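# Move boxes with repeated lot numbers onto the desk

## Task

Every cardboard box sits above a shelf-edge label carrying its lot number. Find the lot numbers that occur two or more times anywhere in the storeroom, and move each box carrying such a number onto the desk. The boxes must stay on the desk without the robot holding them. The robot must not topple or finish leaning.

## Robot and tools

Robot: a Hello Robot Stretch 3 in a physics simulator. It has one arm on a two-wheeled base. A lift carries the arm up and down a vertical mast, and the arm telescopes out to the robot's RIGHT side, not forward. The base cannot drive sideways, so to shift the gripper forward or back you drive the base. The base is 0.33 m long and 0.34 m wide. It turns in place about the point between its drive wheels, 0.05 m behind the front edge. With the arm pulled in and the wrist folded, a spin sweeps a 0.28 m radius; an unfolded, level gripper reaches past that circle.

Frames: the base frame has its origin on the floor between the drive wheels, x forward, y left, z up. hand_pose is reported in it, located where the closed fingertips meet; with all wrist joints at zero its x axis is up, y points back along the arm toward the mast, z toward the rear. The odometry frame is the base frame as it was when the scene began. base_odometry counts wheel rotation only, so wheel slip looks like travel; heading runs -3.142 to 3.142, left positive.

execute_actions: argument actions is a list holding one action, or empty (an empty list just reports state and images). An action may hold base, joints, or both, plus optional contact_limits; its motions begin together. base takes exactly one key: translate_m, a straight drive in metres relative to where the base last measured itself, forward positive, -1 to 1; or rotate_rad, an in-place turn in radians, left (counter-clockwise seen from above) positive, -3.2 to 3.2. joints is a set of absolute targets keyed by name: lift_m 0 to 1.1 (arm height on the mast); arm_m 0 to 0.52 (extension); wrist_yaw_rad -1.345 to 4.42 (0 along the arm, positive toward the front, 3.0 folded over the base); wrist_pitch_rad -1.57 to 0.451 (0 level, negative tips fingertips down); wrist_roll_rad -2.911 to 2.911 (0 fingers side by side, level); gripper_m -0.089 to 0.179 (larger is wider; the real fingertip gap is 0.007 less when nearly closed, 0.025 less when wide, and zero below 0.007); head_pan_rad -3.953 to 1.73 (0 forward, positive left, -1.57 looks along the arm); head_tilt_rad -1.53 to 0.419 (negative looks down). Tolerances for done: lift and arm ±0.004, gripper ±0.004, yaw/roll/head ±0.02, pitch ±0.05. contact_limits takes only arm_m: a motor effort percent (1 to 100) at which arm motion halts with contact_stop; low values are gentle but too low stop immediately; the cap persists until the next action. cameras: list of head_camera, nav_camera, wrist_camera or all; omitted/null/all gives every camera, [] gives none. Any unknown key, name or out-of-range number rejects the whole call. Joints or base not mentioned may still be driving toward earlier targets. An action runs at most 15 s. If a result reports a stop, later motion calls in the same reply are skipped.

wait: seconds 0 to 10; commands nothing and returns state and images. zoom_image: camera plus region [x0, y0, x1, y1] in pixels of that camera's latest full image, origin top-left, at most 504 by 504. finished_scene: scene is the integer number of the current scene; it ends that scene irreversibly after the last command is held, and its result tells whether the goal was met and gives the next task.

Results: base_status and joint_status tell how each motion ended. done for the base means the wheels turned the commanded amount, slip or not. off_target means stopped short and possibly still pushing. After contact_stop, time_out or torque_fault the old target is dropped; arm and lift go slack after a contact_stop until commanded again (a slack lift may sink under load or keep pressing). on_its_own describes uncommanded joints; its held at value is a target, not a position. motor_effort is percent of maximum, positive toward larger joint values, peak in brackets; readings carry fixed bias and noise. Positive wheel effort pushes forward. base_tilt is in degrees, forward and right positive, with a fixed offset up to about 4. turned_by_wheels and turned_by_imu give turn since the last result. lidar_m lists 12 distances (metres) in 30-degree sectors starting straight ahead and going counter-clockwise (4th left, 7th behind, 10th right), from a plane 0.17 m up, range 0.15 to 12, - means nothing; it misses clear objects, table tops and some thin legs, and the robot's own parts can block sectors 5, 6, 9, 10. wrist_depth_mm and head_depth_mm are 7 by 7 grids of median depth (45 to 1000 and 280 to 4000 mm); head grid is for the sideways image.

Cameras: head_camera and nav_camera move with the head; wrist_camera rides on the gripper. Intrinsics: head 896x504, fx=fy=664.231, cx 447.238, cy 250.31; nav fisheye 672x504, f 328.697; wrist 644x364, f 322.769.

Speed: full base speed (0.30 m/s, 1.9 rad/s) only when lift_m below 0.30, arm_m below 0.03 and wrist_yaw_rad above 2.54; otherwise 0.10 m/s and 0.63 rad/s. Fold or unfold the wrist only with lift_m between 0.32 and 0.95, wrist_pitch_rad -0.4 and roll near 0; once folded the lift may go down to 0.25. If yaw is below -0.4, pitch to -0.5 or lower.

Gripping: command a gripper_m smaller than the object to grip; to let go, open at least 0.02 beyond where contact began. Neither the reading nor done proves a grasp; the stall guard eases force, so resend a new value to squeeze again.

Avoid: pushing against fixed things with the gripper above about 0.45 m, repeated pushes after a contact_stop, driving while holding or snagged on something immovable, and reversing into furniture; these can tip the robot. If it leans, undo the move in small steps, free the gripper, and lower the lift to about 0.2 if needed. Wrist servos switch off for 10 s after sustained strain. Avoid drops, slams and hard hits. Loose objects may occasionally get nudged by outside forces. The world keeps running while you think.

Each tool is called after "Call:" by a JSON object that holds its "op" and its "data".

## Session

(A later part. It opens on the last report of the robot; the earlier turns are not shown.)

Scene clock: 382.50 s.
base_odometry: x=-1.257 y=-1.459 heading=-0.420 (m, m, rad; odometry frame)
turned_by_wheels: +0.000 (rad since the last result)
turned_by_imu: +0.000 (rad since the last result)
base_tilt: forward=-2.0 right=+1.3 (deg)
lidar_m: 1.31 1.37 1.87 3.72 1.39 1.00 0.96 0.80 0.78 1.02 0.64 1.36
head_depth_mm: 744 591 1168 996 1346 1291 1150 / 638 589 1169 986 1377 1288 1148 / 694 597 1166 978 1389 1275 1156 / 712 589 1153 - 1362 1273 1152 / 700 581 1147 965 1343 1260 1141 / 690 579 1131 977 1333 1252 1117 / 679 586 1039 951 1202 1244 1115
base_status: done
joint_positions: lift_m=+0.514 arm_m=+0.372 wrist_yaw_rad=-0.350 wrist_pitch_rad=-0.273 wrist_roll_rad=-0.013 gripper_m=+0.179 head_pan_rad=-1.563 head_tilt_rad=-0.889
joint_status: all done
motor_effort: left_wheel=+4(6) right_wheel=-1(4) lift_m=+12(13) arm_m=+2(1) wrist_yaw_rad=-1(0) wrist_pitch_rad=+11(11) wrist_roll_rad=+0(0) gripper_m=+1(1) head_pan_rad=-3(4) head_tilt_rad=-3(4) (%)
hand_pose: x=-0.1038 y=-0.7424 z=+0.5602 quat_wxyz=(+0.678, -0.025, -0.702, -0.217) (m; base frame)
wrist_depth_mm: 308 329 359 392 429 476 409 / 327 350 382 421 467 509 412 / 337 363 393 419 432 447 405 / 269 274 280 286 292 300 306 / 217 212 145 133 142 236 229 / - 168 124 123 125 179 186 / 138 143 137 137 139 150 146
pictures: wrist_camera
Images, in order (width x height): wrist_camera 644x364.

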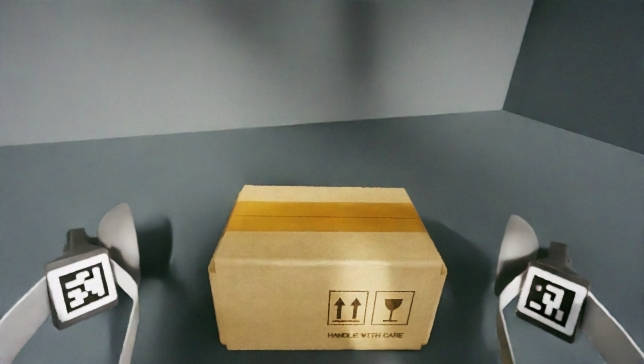

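Call:
{"op": "execute_actions", "data": {"actions": [{"joints":{"gripper_m":0.06}}], "cameras": []}}

Call:
{"op": "execute_actions", "data": {"actions": [{"joints":{"lift_m":0.55}}], "cameras": []}}

Call:
{"op": "execute_actions", "data": {"actions": [{"joints":{"arm_m":0.005,"wrist_yaw_rad":0}}], "cameras": ["wrist_camera"]}}

Call:
{"op": "execute_actions", "data": {"actions": [{"base":{"rotate_rad":2.365},"joints":{"lift_m":0.77}}], "cameras": []}}

Call:
{"op": "execute_actions", "data": {"actions": [{"base":{"translate_m":0.61}}], "cameras": []}}

Call:
{"op": "execute_actions", "data": {"actions": [{"base":{"rotate_rad":0.79}}]}}

Scene clock: 391.77 s.
base_odometry: x=-1.257 y=-1.459 heading=-0.420 (m, m, rad; odometry frame)
turned_by_wheels: +0.000 (rad since the last result)
turned_by_imu: +0.000 (rad since the last result)
base_tilt: forward=-2.3 right=+1.5 (deg)
lidar_m: 1.32 1.37 1.87 3.73 1.39 1.00 0.96 0.80 0.77 1.02 0.64 1.36
head_depth_mm: 747 592 1162 993 1330 1289 1150 / 639 591 1165 989 1371 1289 1149 / 693 598 1167 982 1380 1270 1155 / 713 590 1156 - 1354 1266 1148 / 702 582 1142 965 1335 1267 1140 / 691 578 1132 977 1333 1258 1122 / 679 588 1040 953 1199 1245 1116
base_status: not commanded
joint_positions: lift_m=+0.514 arm_m=+0.372 wrist_yaw_rad=-0.350 wrist_pitch_rad=-0.273 wrist_roll_rad=-0.013 gripper_m=+0.061 head_pan_rad=-1.563 head_tilt_rad=-0.889
joint_status: all done
motor_effort: left_wheel=+4(3) right_wheel=-2(1) lift_m=+13(13) arm_m=+1(2) wrist_yaw_rad=+1(1) wrist_pitch_rad=+11(11) wrist_roll_rad=+1(0) gripper_m=-23(100) head_pan_rad=-4(3) head_tilt_rad=-4(3) (%)
hand_pose: x=-0.1039 y=-0.7424 z=+0.5602 quat_wxyz=(+0.678, -0.026, -0.702, -0.217) (m; base frame)
wrist_depth_mm: 308 329 358 390 432 472 404 / 326 350 384 421 469 507 414 / 338 362 394 420 434 449 406 / 269 275 282 177 294 300 306 / 208 211 132 133 135 226 230 / 169 176 128 131 134 184 182 / 147 143 140 142 144 150 152
pictures: none
No camera images: the call's "cameras" was empty. Leave "cameras" out to get every camera's image.

Scene clock: 392.90 s.
base_odometry: x=-1.257 y=-1.459 heading=-0.420 (m, m, rad; odometry frame)
turned_by_wheels: +0.000 (rad since the last result)
turned_by_imu: +0.000 (rad since the last result)
base_tilt: forward=-2.1 right=+1.3 (deg)
lidar_m: 1.32 1.36 1.87 3.73 1.39 1.00 0.96 0.80 0.77 1.02 0.65 1.37
head_depth_mm: 747 591 1162 1000 1336 1293 1158 / 638 590 1162 985 1374 1282 1163 / 693 598 1167 978 1393 1275 1153 / 713 590 1159 - 1348 1261 1150 / 702 582 1141 966 1345 1258 1140 / 691 578 1129 978 1331 1249 1122 / 680 584 1037 949 1206 1247 1119
base_status: not commanded
joint_positions: lift_m=+0.549 arm_m=+0.372 wrist_yaw_rad=-0.350 wrist_pitch_rad=-0.276 wrist_roll_rad=-0.013 gripper_m=+0.061 head_pan_rad=-1.563 head_tilt_rad=-0.889
joint_status: all done
motor_effort: left_wheel=+3(3) right_wheel=-2(2) lift_m=+40(42) arm_m=+2(2) wrist_yaw_rad=+1(0) wrist_pitch_rad=+12(13) wrist_roll_rad=+0(0) gripper_m=-24(23) head_pan_rad=-3(4) head_tilt_rad=-4(3) (%)
hand_pose: x=-0.1038 y=-0.7421 z=+0.5951 quat_wxyz=(+0.678, -0.024, -0.702, -0.218) (m; base frame)
wrist_depth_mm: 308 331 359 394 432 477 406 / 329 350 385 421 468 516 414 / 345 374 411 449 492 512 418 / 341 346 356 365 371 378 385 / 262 267 132 134 136 288 292 / 214 223 128 130 134 234 232 / 186 182 173 144 181 189 193
pictures: none
No camera images: the call's "cameras" was empty. Leave "cameras" out to get every camera's image.

Scene clock: 396.80 s.
base_odometry: x=-1.257 y=-1.459 heading=-0.420 (m, m, rad; odometry frame)
turned_by_wheels: +0.000 (rad since the last result)
turned_by_imu: +0.000 (rad since the last result)
base_tilt: forward=-2.2 right=+1.2 (deg)
lidar_m: 1.32 1.37 1.87 3.72 1.39 1.00 0.96 0.80 0.77 1.02 0.65 1.37
head_depth_mm: 747 592 1161 995 1338 1292 1149 / 642 589 1160 989 1380 1284 1156 / 694 597 1164 978 1364 1281 - / 713 590 1155 976 1294 1322 - / 702 582 1143 967 1345 1264 1144 / 690 579 1128 976 1334 1256 1121 / 680 586 1041 945 1204 1239 1114
base_status: not commanded
joint_positions: lift_m=+0.549 arm_m=+0.005 wrist_yaw_rad=+0.000 wrist_pitch_rad=-0.277 wrist_roll_rad=-0.013 gripper_m=+0.061 head_pan_rad=-1.563 head_tilt_rad=-0.889
joint_status: all done
motor_effort: left_wheel=+4(4) right_wheel=-2(1) lift_m=+40(40) arm_m=-3(5) wrist_yaw_rad=+0(2) wrist_pitch_rad=+12(13) wrist_roll_rad=+0(0) gripper_m=-23(24) head_pan_rad=-3(3) head_tilt_rad=-3(3) (%)
hand_pose: x=-0.0216 y=-0.3902 z=+0.5949 quat_wxyz=(+0.705, +0.098, -0.695, -0.097) (m; base frame)
wrist_depth_mm: 396 584 705 705 705 704 612 / 398 589 749 745 760 758 605 / 401 497 517 533 551 569 548 / 368 364 365 364 374 383 390 / 410 561 132 134 136 817 568 / 442 534 128 130 134 774 588 / 477 657 670 143 707 727 588
pictures: wrist_camera
Images, in order (width x height): wrist_camera 644x364.

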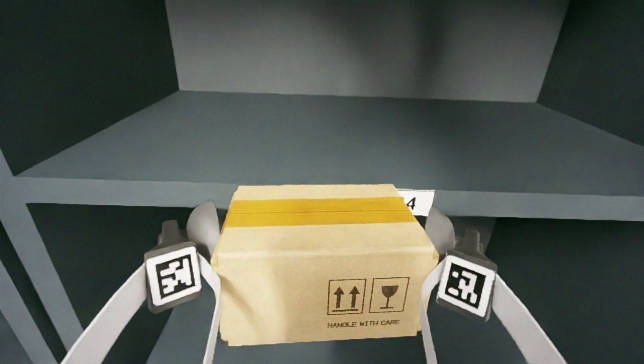

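Scene clock: 401.50 s.
base_odometry: x=-1.257 y=-1.459 heading=+1.945 (m, m, rad; odometry frame)
turned_by_wheels: +2.365 (rad since the last result)
turned_by_imu: +2.357 (rad since the last result)
base_tilt: forward=-2.2 right=+1.3 (deg)
lidar_m: 1.10 0.96 0.96 0.78 1.02 0.65 0.68 1.32 1.32 1.55 2.78 1.23
head_depth_mm: 1307 1444 1633 1724 1482 - - / 1419 1597 1799 1699 1484 - - / 1559 1766 1944 1728 1458 - 1114 / 1743 1987 1999 577 - - 1134 / 1926 2225 1962 1689 1435 1258 1137 / 2203 2356 1951 1642 1422 1250 1116 / 2523 2370 1922 1628 1415 1244 1111
base_status: done
joint_positions: lift_m=+0.769 arm_m=+0.005 wrist_yaw_rad=+0.000 wrist_pitch_rad=-0.277 wrist_roll_rad=-0.013 gripper_m=+0.061 head_pan_rad=-1.563 head_tilt_rad=-0.889
joint_status: all done
motor_effort: left_wheel=-3(10) right_wheel=+1(4) lift_m=+41(40) arm_m=-3(3) wrist_yaw_rad=+1(1) wrist_pitch_rad=+13(13) wrist_roll_rad=+0(0) gripper_m=-23(24) head_pan_rad=-3(3) head_tilt_rad=-4(3) (%)
hand_pose: x=-0.0216 y=-0.3902 z=+0.8148 quat_wxyz=(+0.705, +0.098, -0.695, -0.097) (m; base frame)
wrist_depth_mm: - - - - - 983 832 / - - - - - - 864 / - - - - - - 912 / - - - - - - 939 / - - 132 134 136 - 971 / - - 128 130 134 - - / - - - 143 - - -
pictures: none
No camera images: the call's "cameras" was empty. Leave "cameras" out to get every camera's image.

Scene clock: 409.17 s.
base_odometry: x=-1.480 y=-0.891 heading=+1.945 (m, m, rad; odometry frame)
turned_by_wheels: +0.000 (rad since the last result)
turned_by_imu: +0.001 (rad since the last result)
base_tilt: forward=-2.0 right=+1.4 (deg)
lidar_m: 0.61 0.52 0.52 0.61 0.99 1.44 1.24 1.76 1.76 2.08 3.31 0.70
head_depth_mm: 1762 1955 2039 1727 1476 - - / 1912 2172 2024 1695 1473 - - / 2090 2332 2015 1717 1448 - 1119 / 2352 2430 1990 577 - - 1132 / 2682 2429 1974 1687 1435 1256 1148 / 3068 2410 1953 1645 1421 1255 1117 / 3027 2364 1930 1604 1367 1242 1118
base_status: done
joint_positions: lift_m=+0.769 arm_m=+0.005 wrist_yaw_rad=+0.000 wrist_pitch_rad=-0.277 wrist_roll_rad=-0.013 gripper_m=+0.061 head_pan_rad=-1.563 head_tilt_rad=-0.889
joint_status: not commanded
motor_effort: left_wheel=-4(6) right_wheel=+1(4) lift_m=+40(40) arm_m=-4(4) wrist_yaw_rad=+0(1) wrist_pitch_rad=+13(13) wrist_roll_rad=+0(0) gripper_m=-24(23) head_pan_rad=-4(3) head_tilt_rad=-3(4) (%)
hand_pose: x=-0.0216 y=-0.3902 z=+0.8148 quat_wxyz=(+0.705, +0.098, -0.695, -0.097) (m; base frame)
wrist_depth_mm: - - - - - - - / - - - - - - - / 592 - - - - - - / 417 - - - - - - / 985 - 132 134 136 - - / - - 128 130 134 - - / - - 995 143 - - -
pictures: none
No camera images: the call's "cameras" was empty. Leave "cameras" out to get every camera's image.

Scene clock: 411.37 s.
base_odometry: x=-1.480 y=-0.891 heading=+2.735 (m, m, rad; odometry frame)
turned_by_wheels: +0.790 (rad since the last result)
turned_by_imu: +0.787 (rad since the last result)
base_tilt: forward=-2.0 right=+1.5 (deg)
lidar_m: 0.52 0.54 0.77 0.99 1.29 1.81 1.76 1.85 2.59 0.70 0.73 0.52
head_depth_mm: 3003 2560 1998 1672 1480 - - / 2937 1091 884 1632 1478 - - / 1398 1076 875 1639 1445 - 1125 / 1377 1065 861 577 - - 1132 / 1359 1056 857 1021 1381 1259 1142 / 1336 1040 848 1605 1397 1253 1119 / 1317 1024 838 1580 1400 1244 1115
base_status: done
joint_positions: lift_m=+0.769 arm_m=+0.005 wrist_yaw_rad=+0.000 wrist_pitch_rad=-0.277 wrist_roll_rad=-0.013 gripper_m=+0.061 head_pan_rad=-1.563 head_tilt_rad=-0.889
joint_status: not commanded
motor_effort: left_wheel=-3(10) right_wheel=+2(6) lift_m=+40(39) arm_m=-3(4) wrist_yaw_rad=+1(0) wrist_pitch_rad=+13(13) wrist_roll_rad=+1(0) gripper_m=-24(23) head_pan_rad=-3(3) head_tilt_rad=-4(3) (%)
hand_pose: x=-0.0216 y=-0.3902 z=+0.8148 quat_wxyz=(+0.705, +0.098, -0.695, -0.097) (m; base frame)
wrist_depth_mm: 641 922 - - - - - / 641 870 - - - - - / 588 609 616 626 668 - - / 414 420 432 440 450 491 - / 663 880 132 134 136 - - / 672 856 128 131 134 - - / 659 986 - 143 - - -
pictures: head_camera (sideways: a quarter turn clockwise sets it upright), nav_camera (sideways: a quarter turn counterclockwise sets it upright), wrist_camera
Images, in order (width x height): head_camera 896x504, nav_camera 672x504, wrist_camera 644x364.

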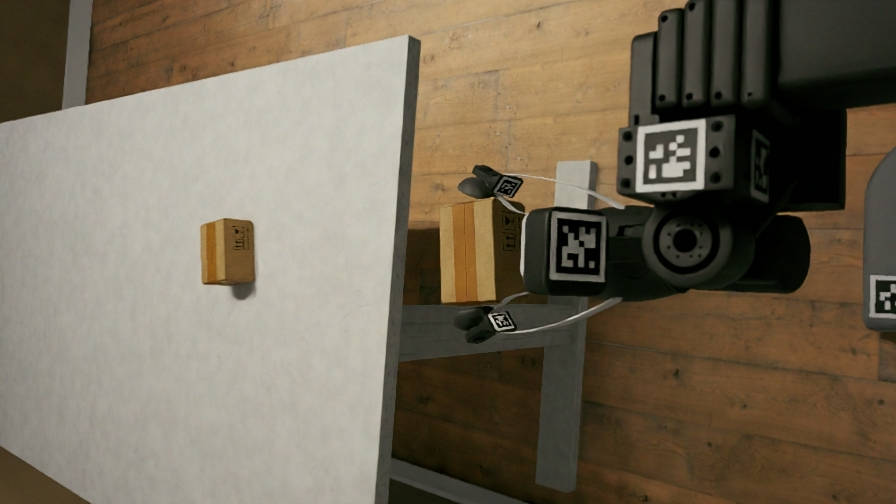

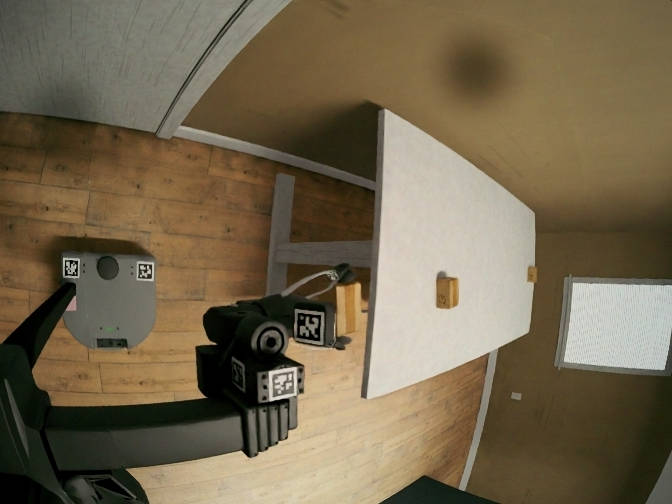

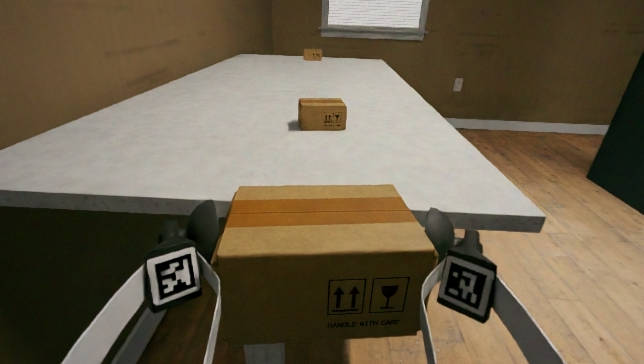

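Call:
{"op": "execute_actions", "data": {"actions": [{"base":{"translate_m":0.17},"joints":{"arm_m":0.38}}], "cameras": ["head_camera"]}}

Call:
{"op": "execute_actions", "data": {"actions": [{"joints":{"lift_m":0.703}}], "cameras": []}}

Call:
{"op": "execute_actions", "data": {"actions": [{"joints":{"gripper_m":0.179}}], "cameras": []}}

Call:
{"op": "execute_actions", "data": {"actions": [{"joints":{"arm_m":0.1,"lift_m":0.74}}]}}

Scene clock: 423.27 s.
base_odometry: x=-1.636 y=-0.824 heading=+2.735 (m, m, rad; odometry frame)
turned_by_wheels: +0.000 (rad since the last result)
turned_by_imu: +0.000 (rad since the last result)
base_tilt: forward=-2.1 right=+1.5 (deg)
lidar_m: 0.35 0.36 0.51 0.98 1.35 1.98 1.93 2.03 2.86 0.70 0.50 0.36
head_depth_mm: 1571 1103 890 1650 1488 - - / 1424 1095 909 - - 1266 1128 / 1398 1146 825 1604 1425 1281 1154 / 1376 1108 819 1182 1392 1265 1150 / 1350 1056 853 1627 1403 1262 1141 / 1306 1034 847 1582 1406 1248 1116 / 1044 1013 840 1179 1237 1202 1113
base_status: done
joint_positions: lift_m=+0.769 arm_m=+0.380 wrist_yaw_rad=+0.000 wrist_pitch_rad=-0.277 wrist_roll_rad=-0.013 gripper_m=+0.061 head_pan_rad=-1.563 head_tilt_rad=-0.889
joint_status: all done
motor_effort: left_wheel=-4(6) right_wheel=+2(5) lift_m=+41(40) arm_m=+2(3) wrist_yaw_rad=+0(1) wrist_pitch_rad=+13(13) wrist_roll_rad=+0(0) gripper_m=-24(23) head_pan_rad=-3(3) head_tilt_rad=-3(4) (%)
hand_pose: x=-0.0215 y=-0.7646 z=+0.8148 quat_wxyz=(+0.705, +0.098, -0.695, -0.097) (m; base frame)
wrist_depth_mm: 417 602 - - - - - / 420 611 981 - - - - / 422 576 622 636 653 677 - / 400 418 429 436 448 459 465 / 317 322 132 134 136 283 332 / 258 269 128 130 134 280 277 / 219 219 208 143 219 227 232
pictures: head_camera (sideways: a quarter turn clockwise sets it upright)
Images, in order (width x height): head_camera 896x504.

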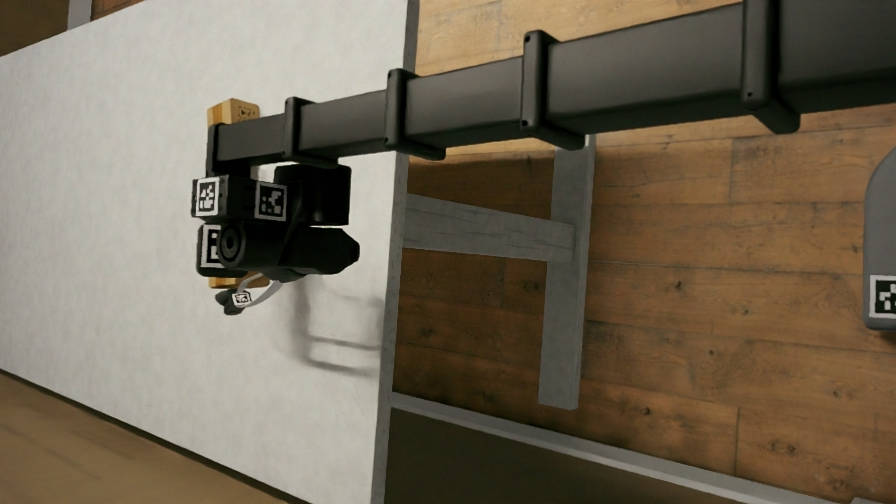

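Scene clock: 424.70 s.
base_odometry: x=-1.636 y=-0.824 heading=+2.735 (m, m, rad; odometry frame)
turned_by_wheels: +0.000 (rad since the last result)
turned_by_imu: +0.000 (rad since the last result)
base_tilt: forward=-2.0 right=+1.4 (deg)
lidar_m: 0.35 0.37 0.51 0.98 1.35 1.98 1.93 2.03 2.85 0.70 0.50 0.36
head_depth_mm: 1564 1104 891 1643 1478 1300 1156 / 1415 1086 901 1620 - - - / 1401 1073 - 1577 1420 1276 1140 / 1371 1064 - 1189 1384 1265 1150 / 1358 1048 851 1613 1409 1259 1141 / 1314 1039 847 1578 1406 1246 1125 / 1040 1017 840 1175 1240 1206 1119
base_status: not commanded
joint_positions: lift_m=+0.704 arm_m=+0.380 wrist_yaw_rad=+0.000 wrist_pitch_rad=-0.277 wrist_roll_rad=-0.013 gripper_m=+0.061 head_pan_rad=-1.563 head_tilt_rad=-0.889
joint_status: all done
motor_effort: left_wheel=-4(3) right_wheel=+1(2) lift_m=+13(34) arm_m=+1(2) wrist_yaw_rad=+1(1) wrist_pitch_rad=+12(13) wrist_roll_rad=+0(1) gripper_m=-23(24) head_pan_rad=-3(3) head_tilt_rad=-4(3) (%)
hand_pose: x=-0.0215 y=-0.7646 z=+0.7492 quat_wxyz=(+0.705, +0.098, -0.695, -0.097) (m; base frame)
wrist_depth_mm: 417 607 - - - - - / 422 573 735 777 831 - - / 390 398 411 424 436 283 468 / 274 278 284 289 295 259 274 / 210 215 132 134 136 229 232 / 172 179 128 130 134 187 185 / 149 146 139 141 146 152 154
pictures: none
No camera images: the call's "cameras" was empty. Leave "cameras" out to get every camera's image.

Scene clock: 426.37 s.
base_odometry: x=-1.636 y=-0.824 heading=+2.735 (m, m, rad; odometry frame)
turned_by_wheels: +0.000 (rad since the last result)
turned_by_imu: +0.000 (rad since the last result)
base_tilt: forward=-2.1 right=+1.3 (deg)
lidar_m: 0.35 0.36 0.51 0.98 1.35 1.98 1.93 2.03 2.84 0.70 0.50 0.36
head_depth_mm: 1588 1105 893 1638 1476 1296 1158 / 1422 1088 904 1618 - - - / 1398 1076 - 1585 1423 1272 1146 / 1374 1066 - 1188 1395 1274 1150 / 1358 1046 837 1631 1406 1258 1137 / 1312 1043 847 1579 1406 1251 1119 / 1044 1018 841 1174 1234 1204 1113
base_status: not commanded
joint_positions: lift_m=+0.704 arm_m=+0.380 wrist_yaw_rad=+0.000 wrist_pitch_rad=-0.275 wrist_roll_rad=-0.013 gripper_m=+0.179 head_pan_rad=-1.563 head_tilt_rad=-0.889
joint_status: all done
motor_effort: left_wheel=-3(2) right_wheel=+2(2) lift_m=+14(14) arm_m=+2(2) wrist_yaw_rad=+0(1) wrist_pitch_rad=+12(13) wrist_roll_rad=+0(0) gripper_m=+1(100) head_pan_rad=-3(3) head_tilt_rad=-3(4) (%)
hand_pose: x=-0.0215 y=-0.7648 z=+0.7497 quat_wxyz=(+0.705, +0.098, -0.695, -0.096) (m; base frame)
wrist_depth_mm: 417 601 - - - - - / 421 573 754 788 847 - - / 395 403 417 428 440 285 473 / 276 278 287 292 300 258 276 / 221 217 150 138 147 240 234 / - 172 129 130 136 183 190 / 141 147 141 142 147 153 150
pictures: none
No camera images: the call's "cameras" was empty. Leave "cameras" out to get every camera's image.

Scene clock: 429.63 s.
base_odometry: x=-1.636 y=-0.824 heading=+2.735 (m, m, rad; odometry frame)
turned_by_wheels: +0.000 (rad since the last result)
turned_by_imu: +0.000 (rad since the last result)
base_tilt: forward=-2.2 right=+1.3 (deg)
lidar_m: 0.35 0.36 0.52 0.98 1.35 1.98 1.93 2.03 2.85 0.70 0.50 0.36
head_depth_mm: 1580 1099 893 1630 1479 1313 - / 1422 1087 881 1654 - - - / 1397 1075 875 1617 - 1253 1159 / 1380 1065 843 1023 - 1263 1146 / 1358 1053 857 1590 1401 1262 1140 / 1306 1040 848 1582 1398 1255 1121 / 1047 1018 844 1182 1233 1200 1115
base_status: not commanded
joint_positions: lift_m=+0.739 arm_m=+0.100 wrist_yaw_rad=+0.000 wrist_pitch_rad=-0.273 wrist_roll_rad=-0.013 gripper_m=+0.179 head_pan_rad=-1.563 head_tilt_rad=-0.889
joint_status: all done
motor_effort: left_wheel=-4(4) right_wheel=+1(2) lift_m=+40(42) arm_m=-4(2) wrist_yaw_rad=+0(0) wrist_pitch_rad=+11(12) wrist_roll_rad=+0(1) gripper_m=+0(2) head_pan_rad=-3(3) head_tilt_rad=-3(4) (%)
hand_pose: x=-0.0215 y=-0.4855 z=+0.7857 quat_wxyz=(+0.705, +0.097, -0.696, -0.096) (m; base frame)
wrist_depth_mm: 431 618 - - - - - / 436 627 953 - - - - / 435 520 533 425 526 590 - / 355 361 366 377 386 390 403 / 304 305 304 300 300 309 298 / - 782 - - - - - / 467 677 - 968 - - -
pictures: head_camera (sideways: a quarter turn clockwise sets it upright), nav_camera (sideways: a quarter turn counterclockwise sets it upright), wrist_camera
Images, in order (width x height): head_camera 896x504, nav_camera 672x504, wrist_camera 644x364.

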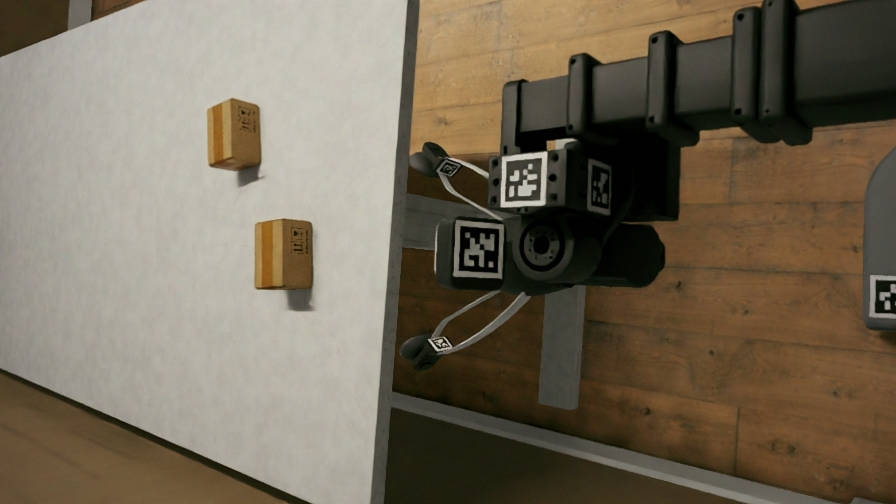

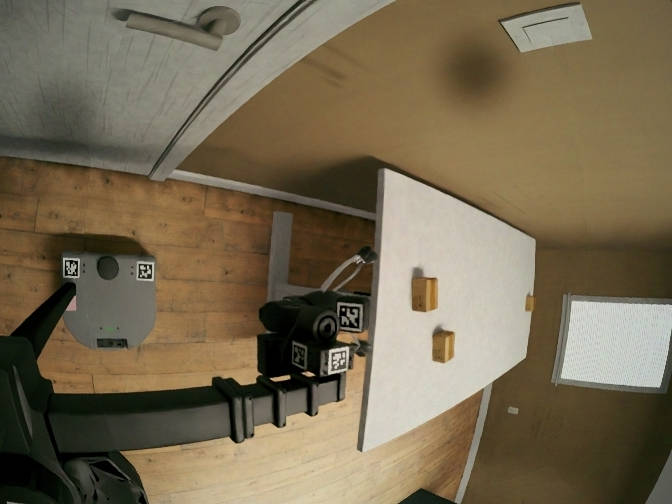

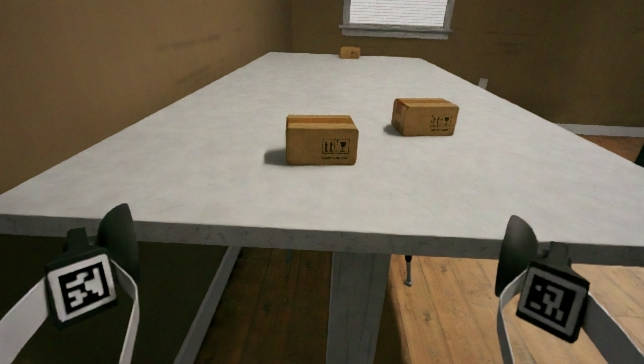

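Call:
{"op": "finished_scene", "data": {"scene": 2}}

The scene is finished: the task was done.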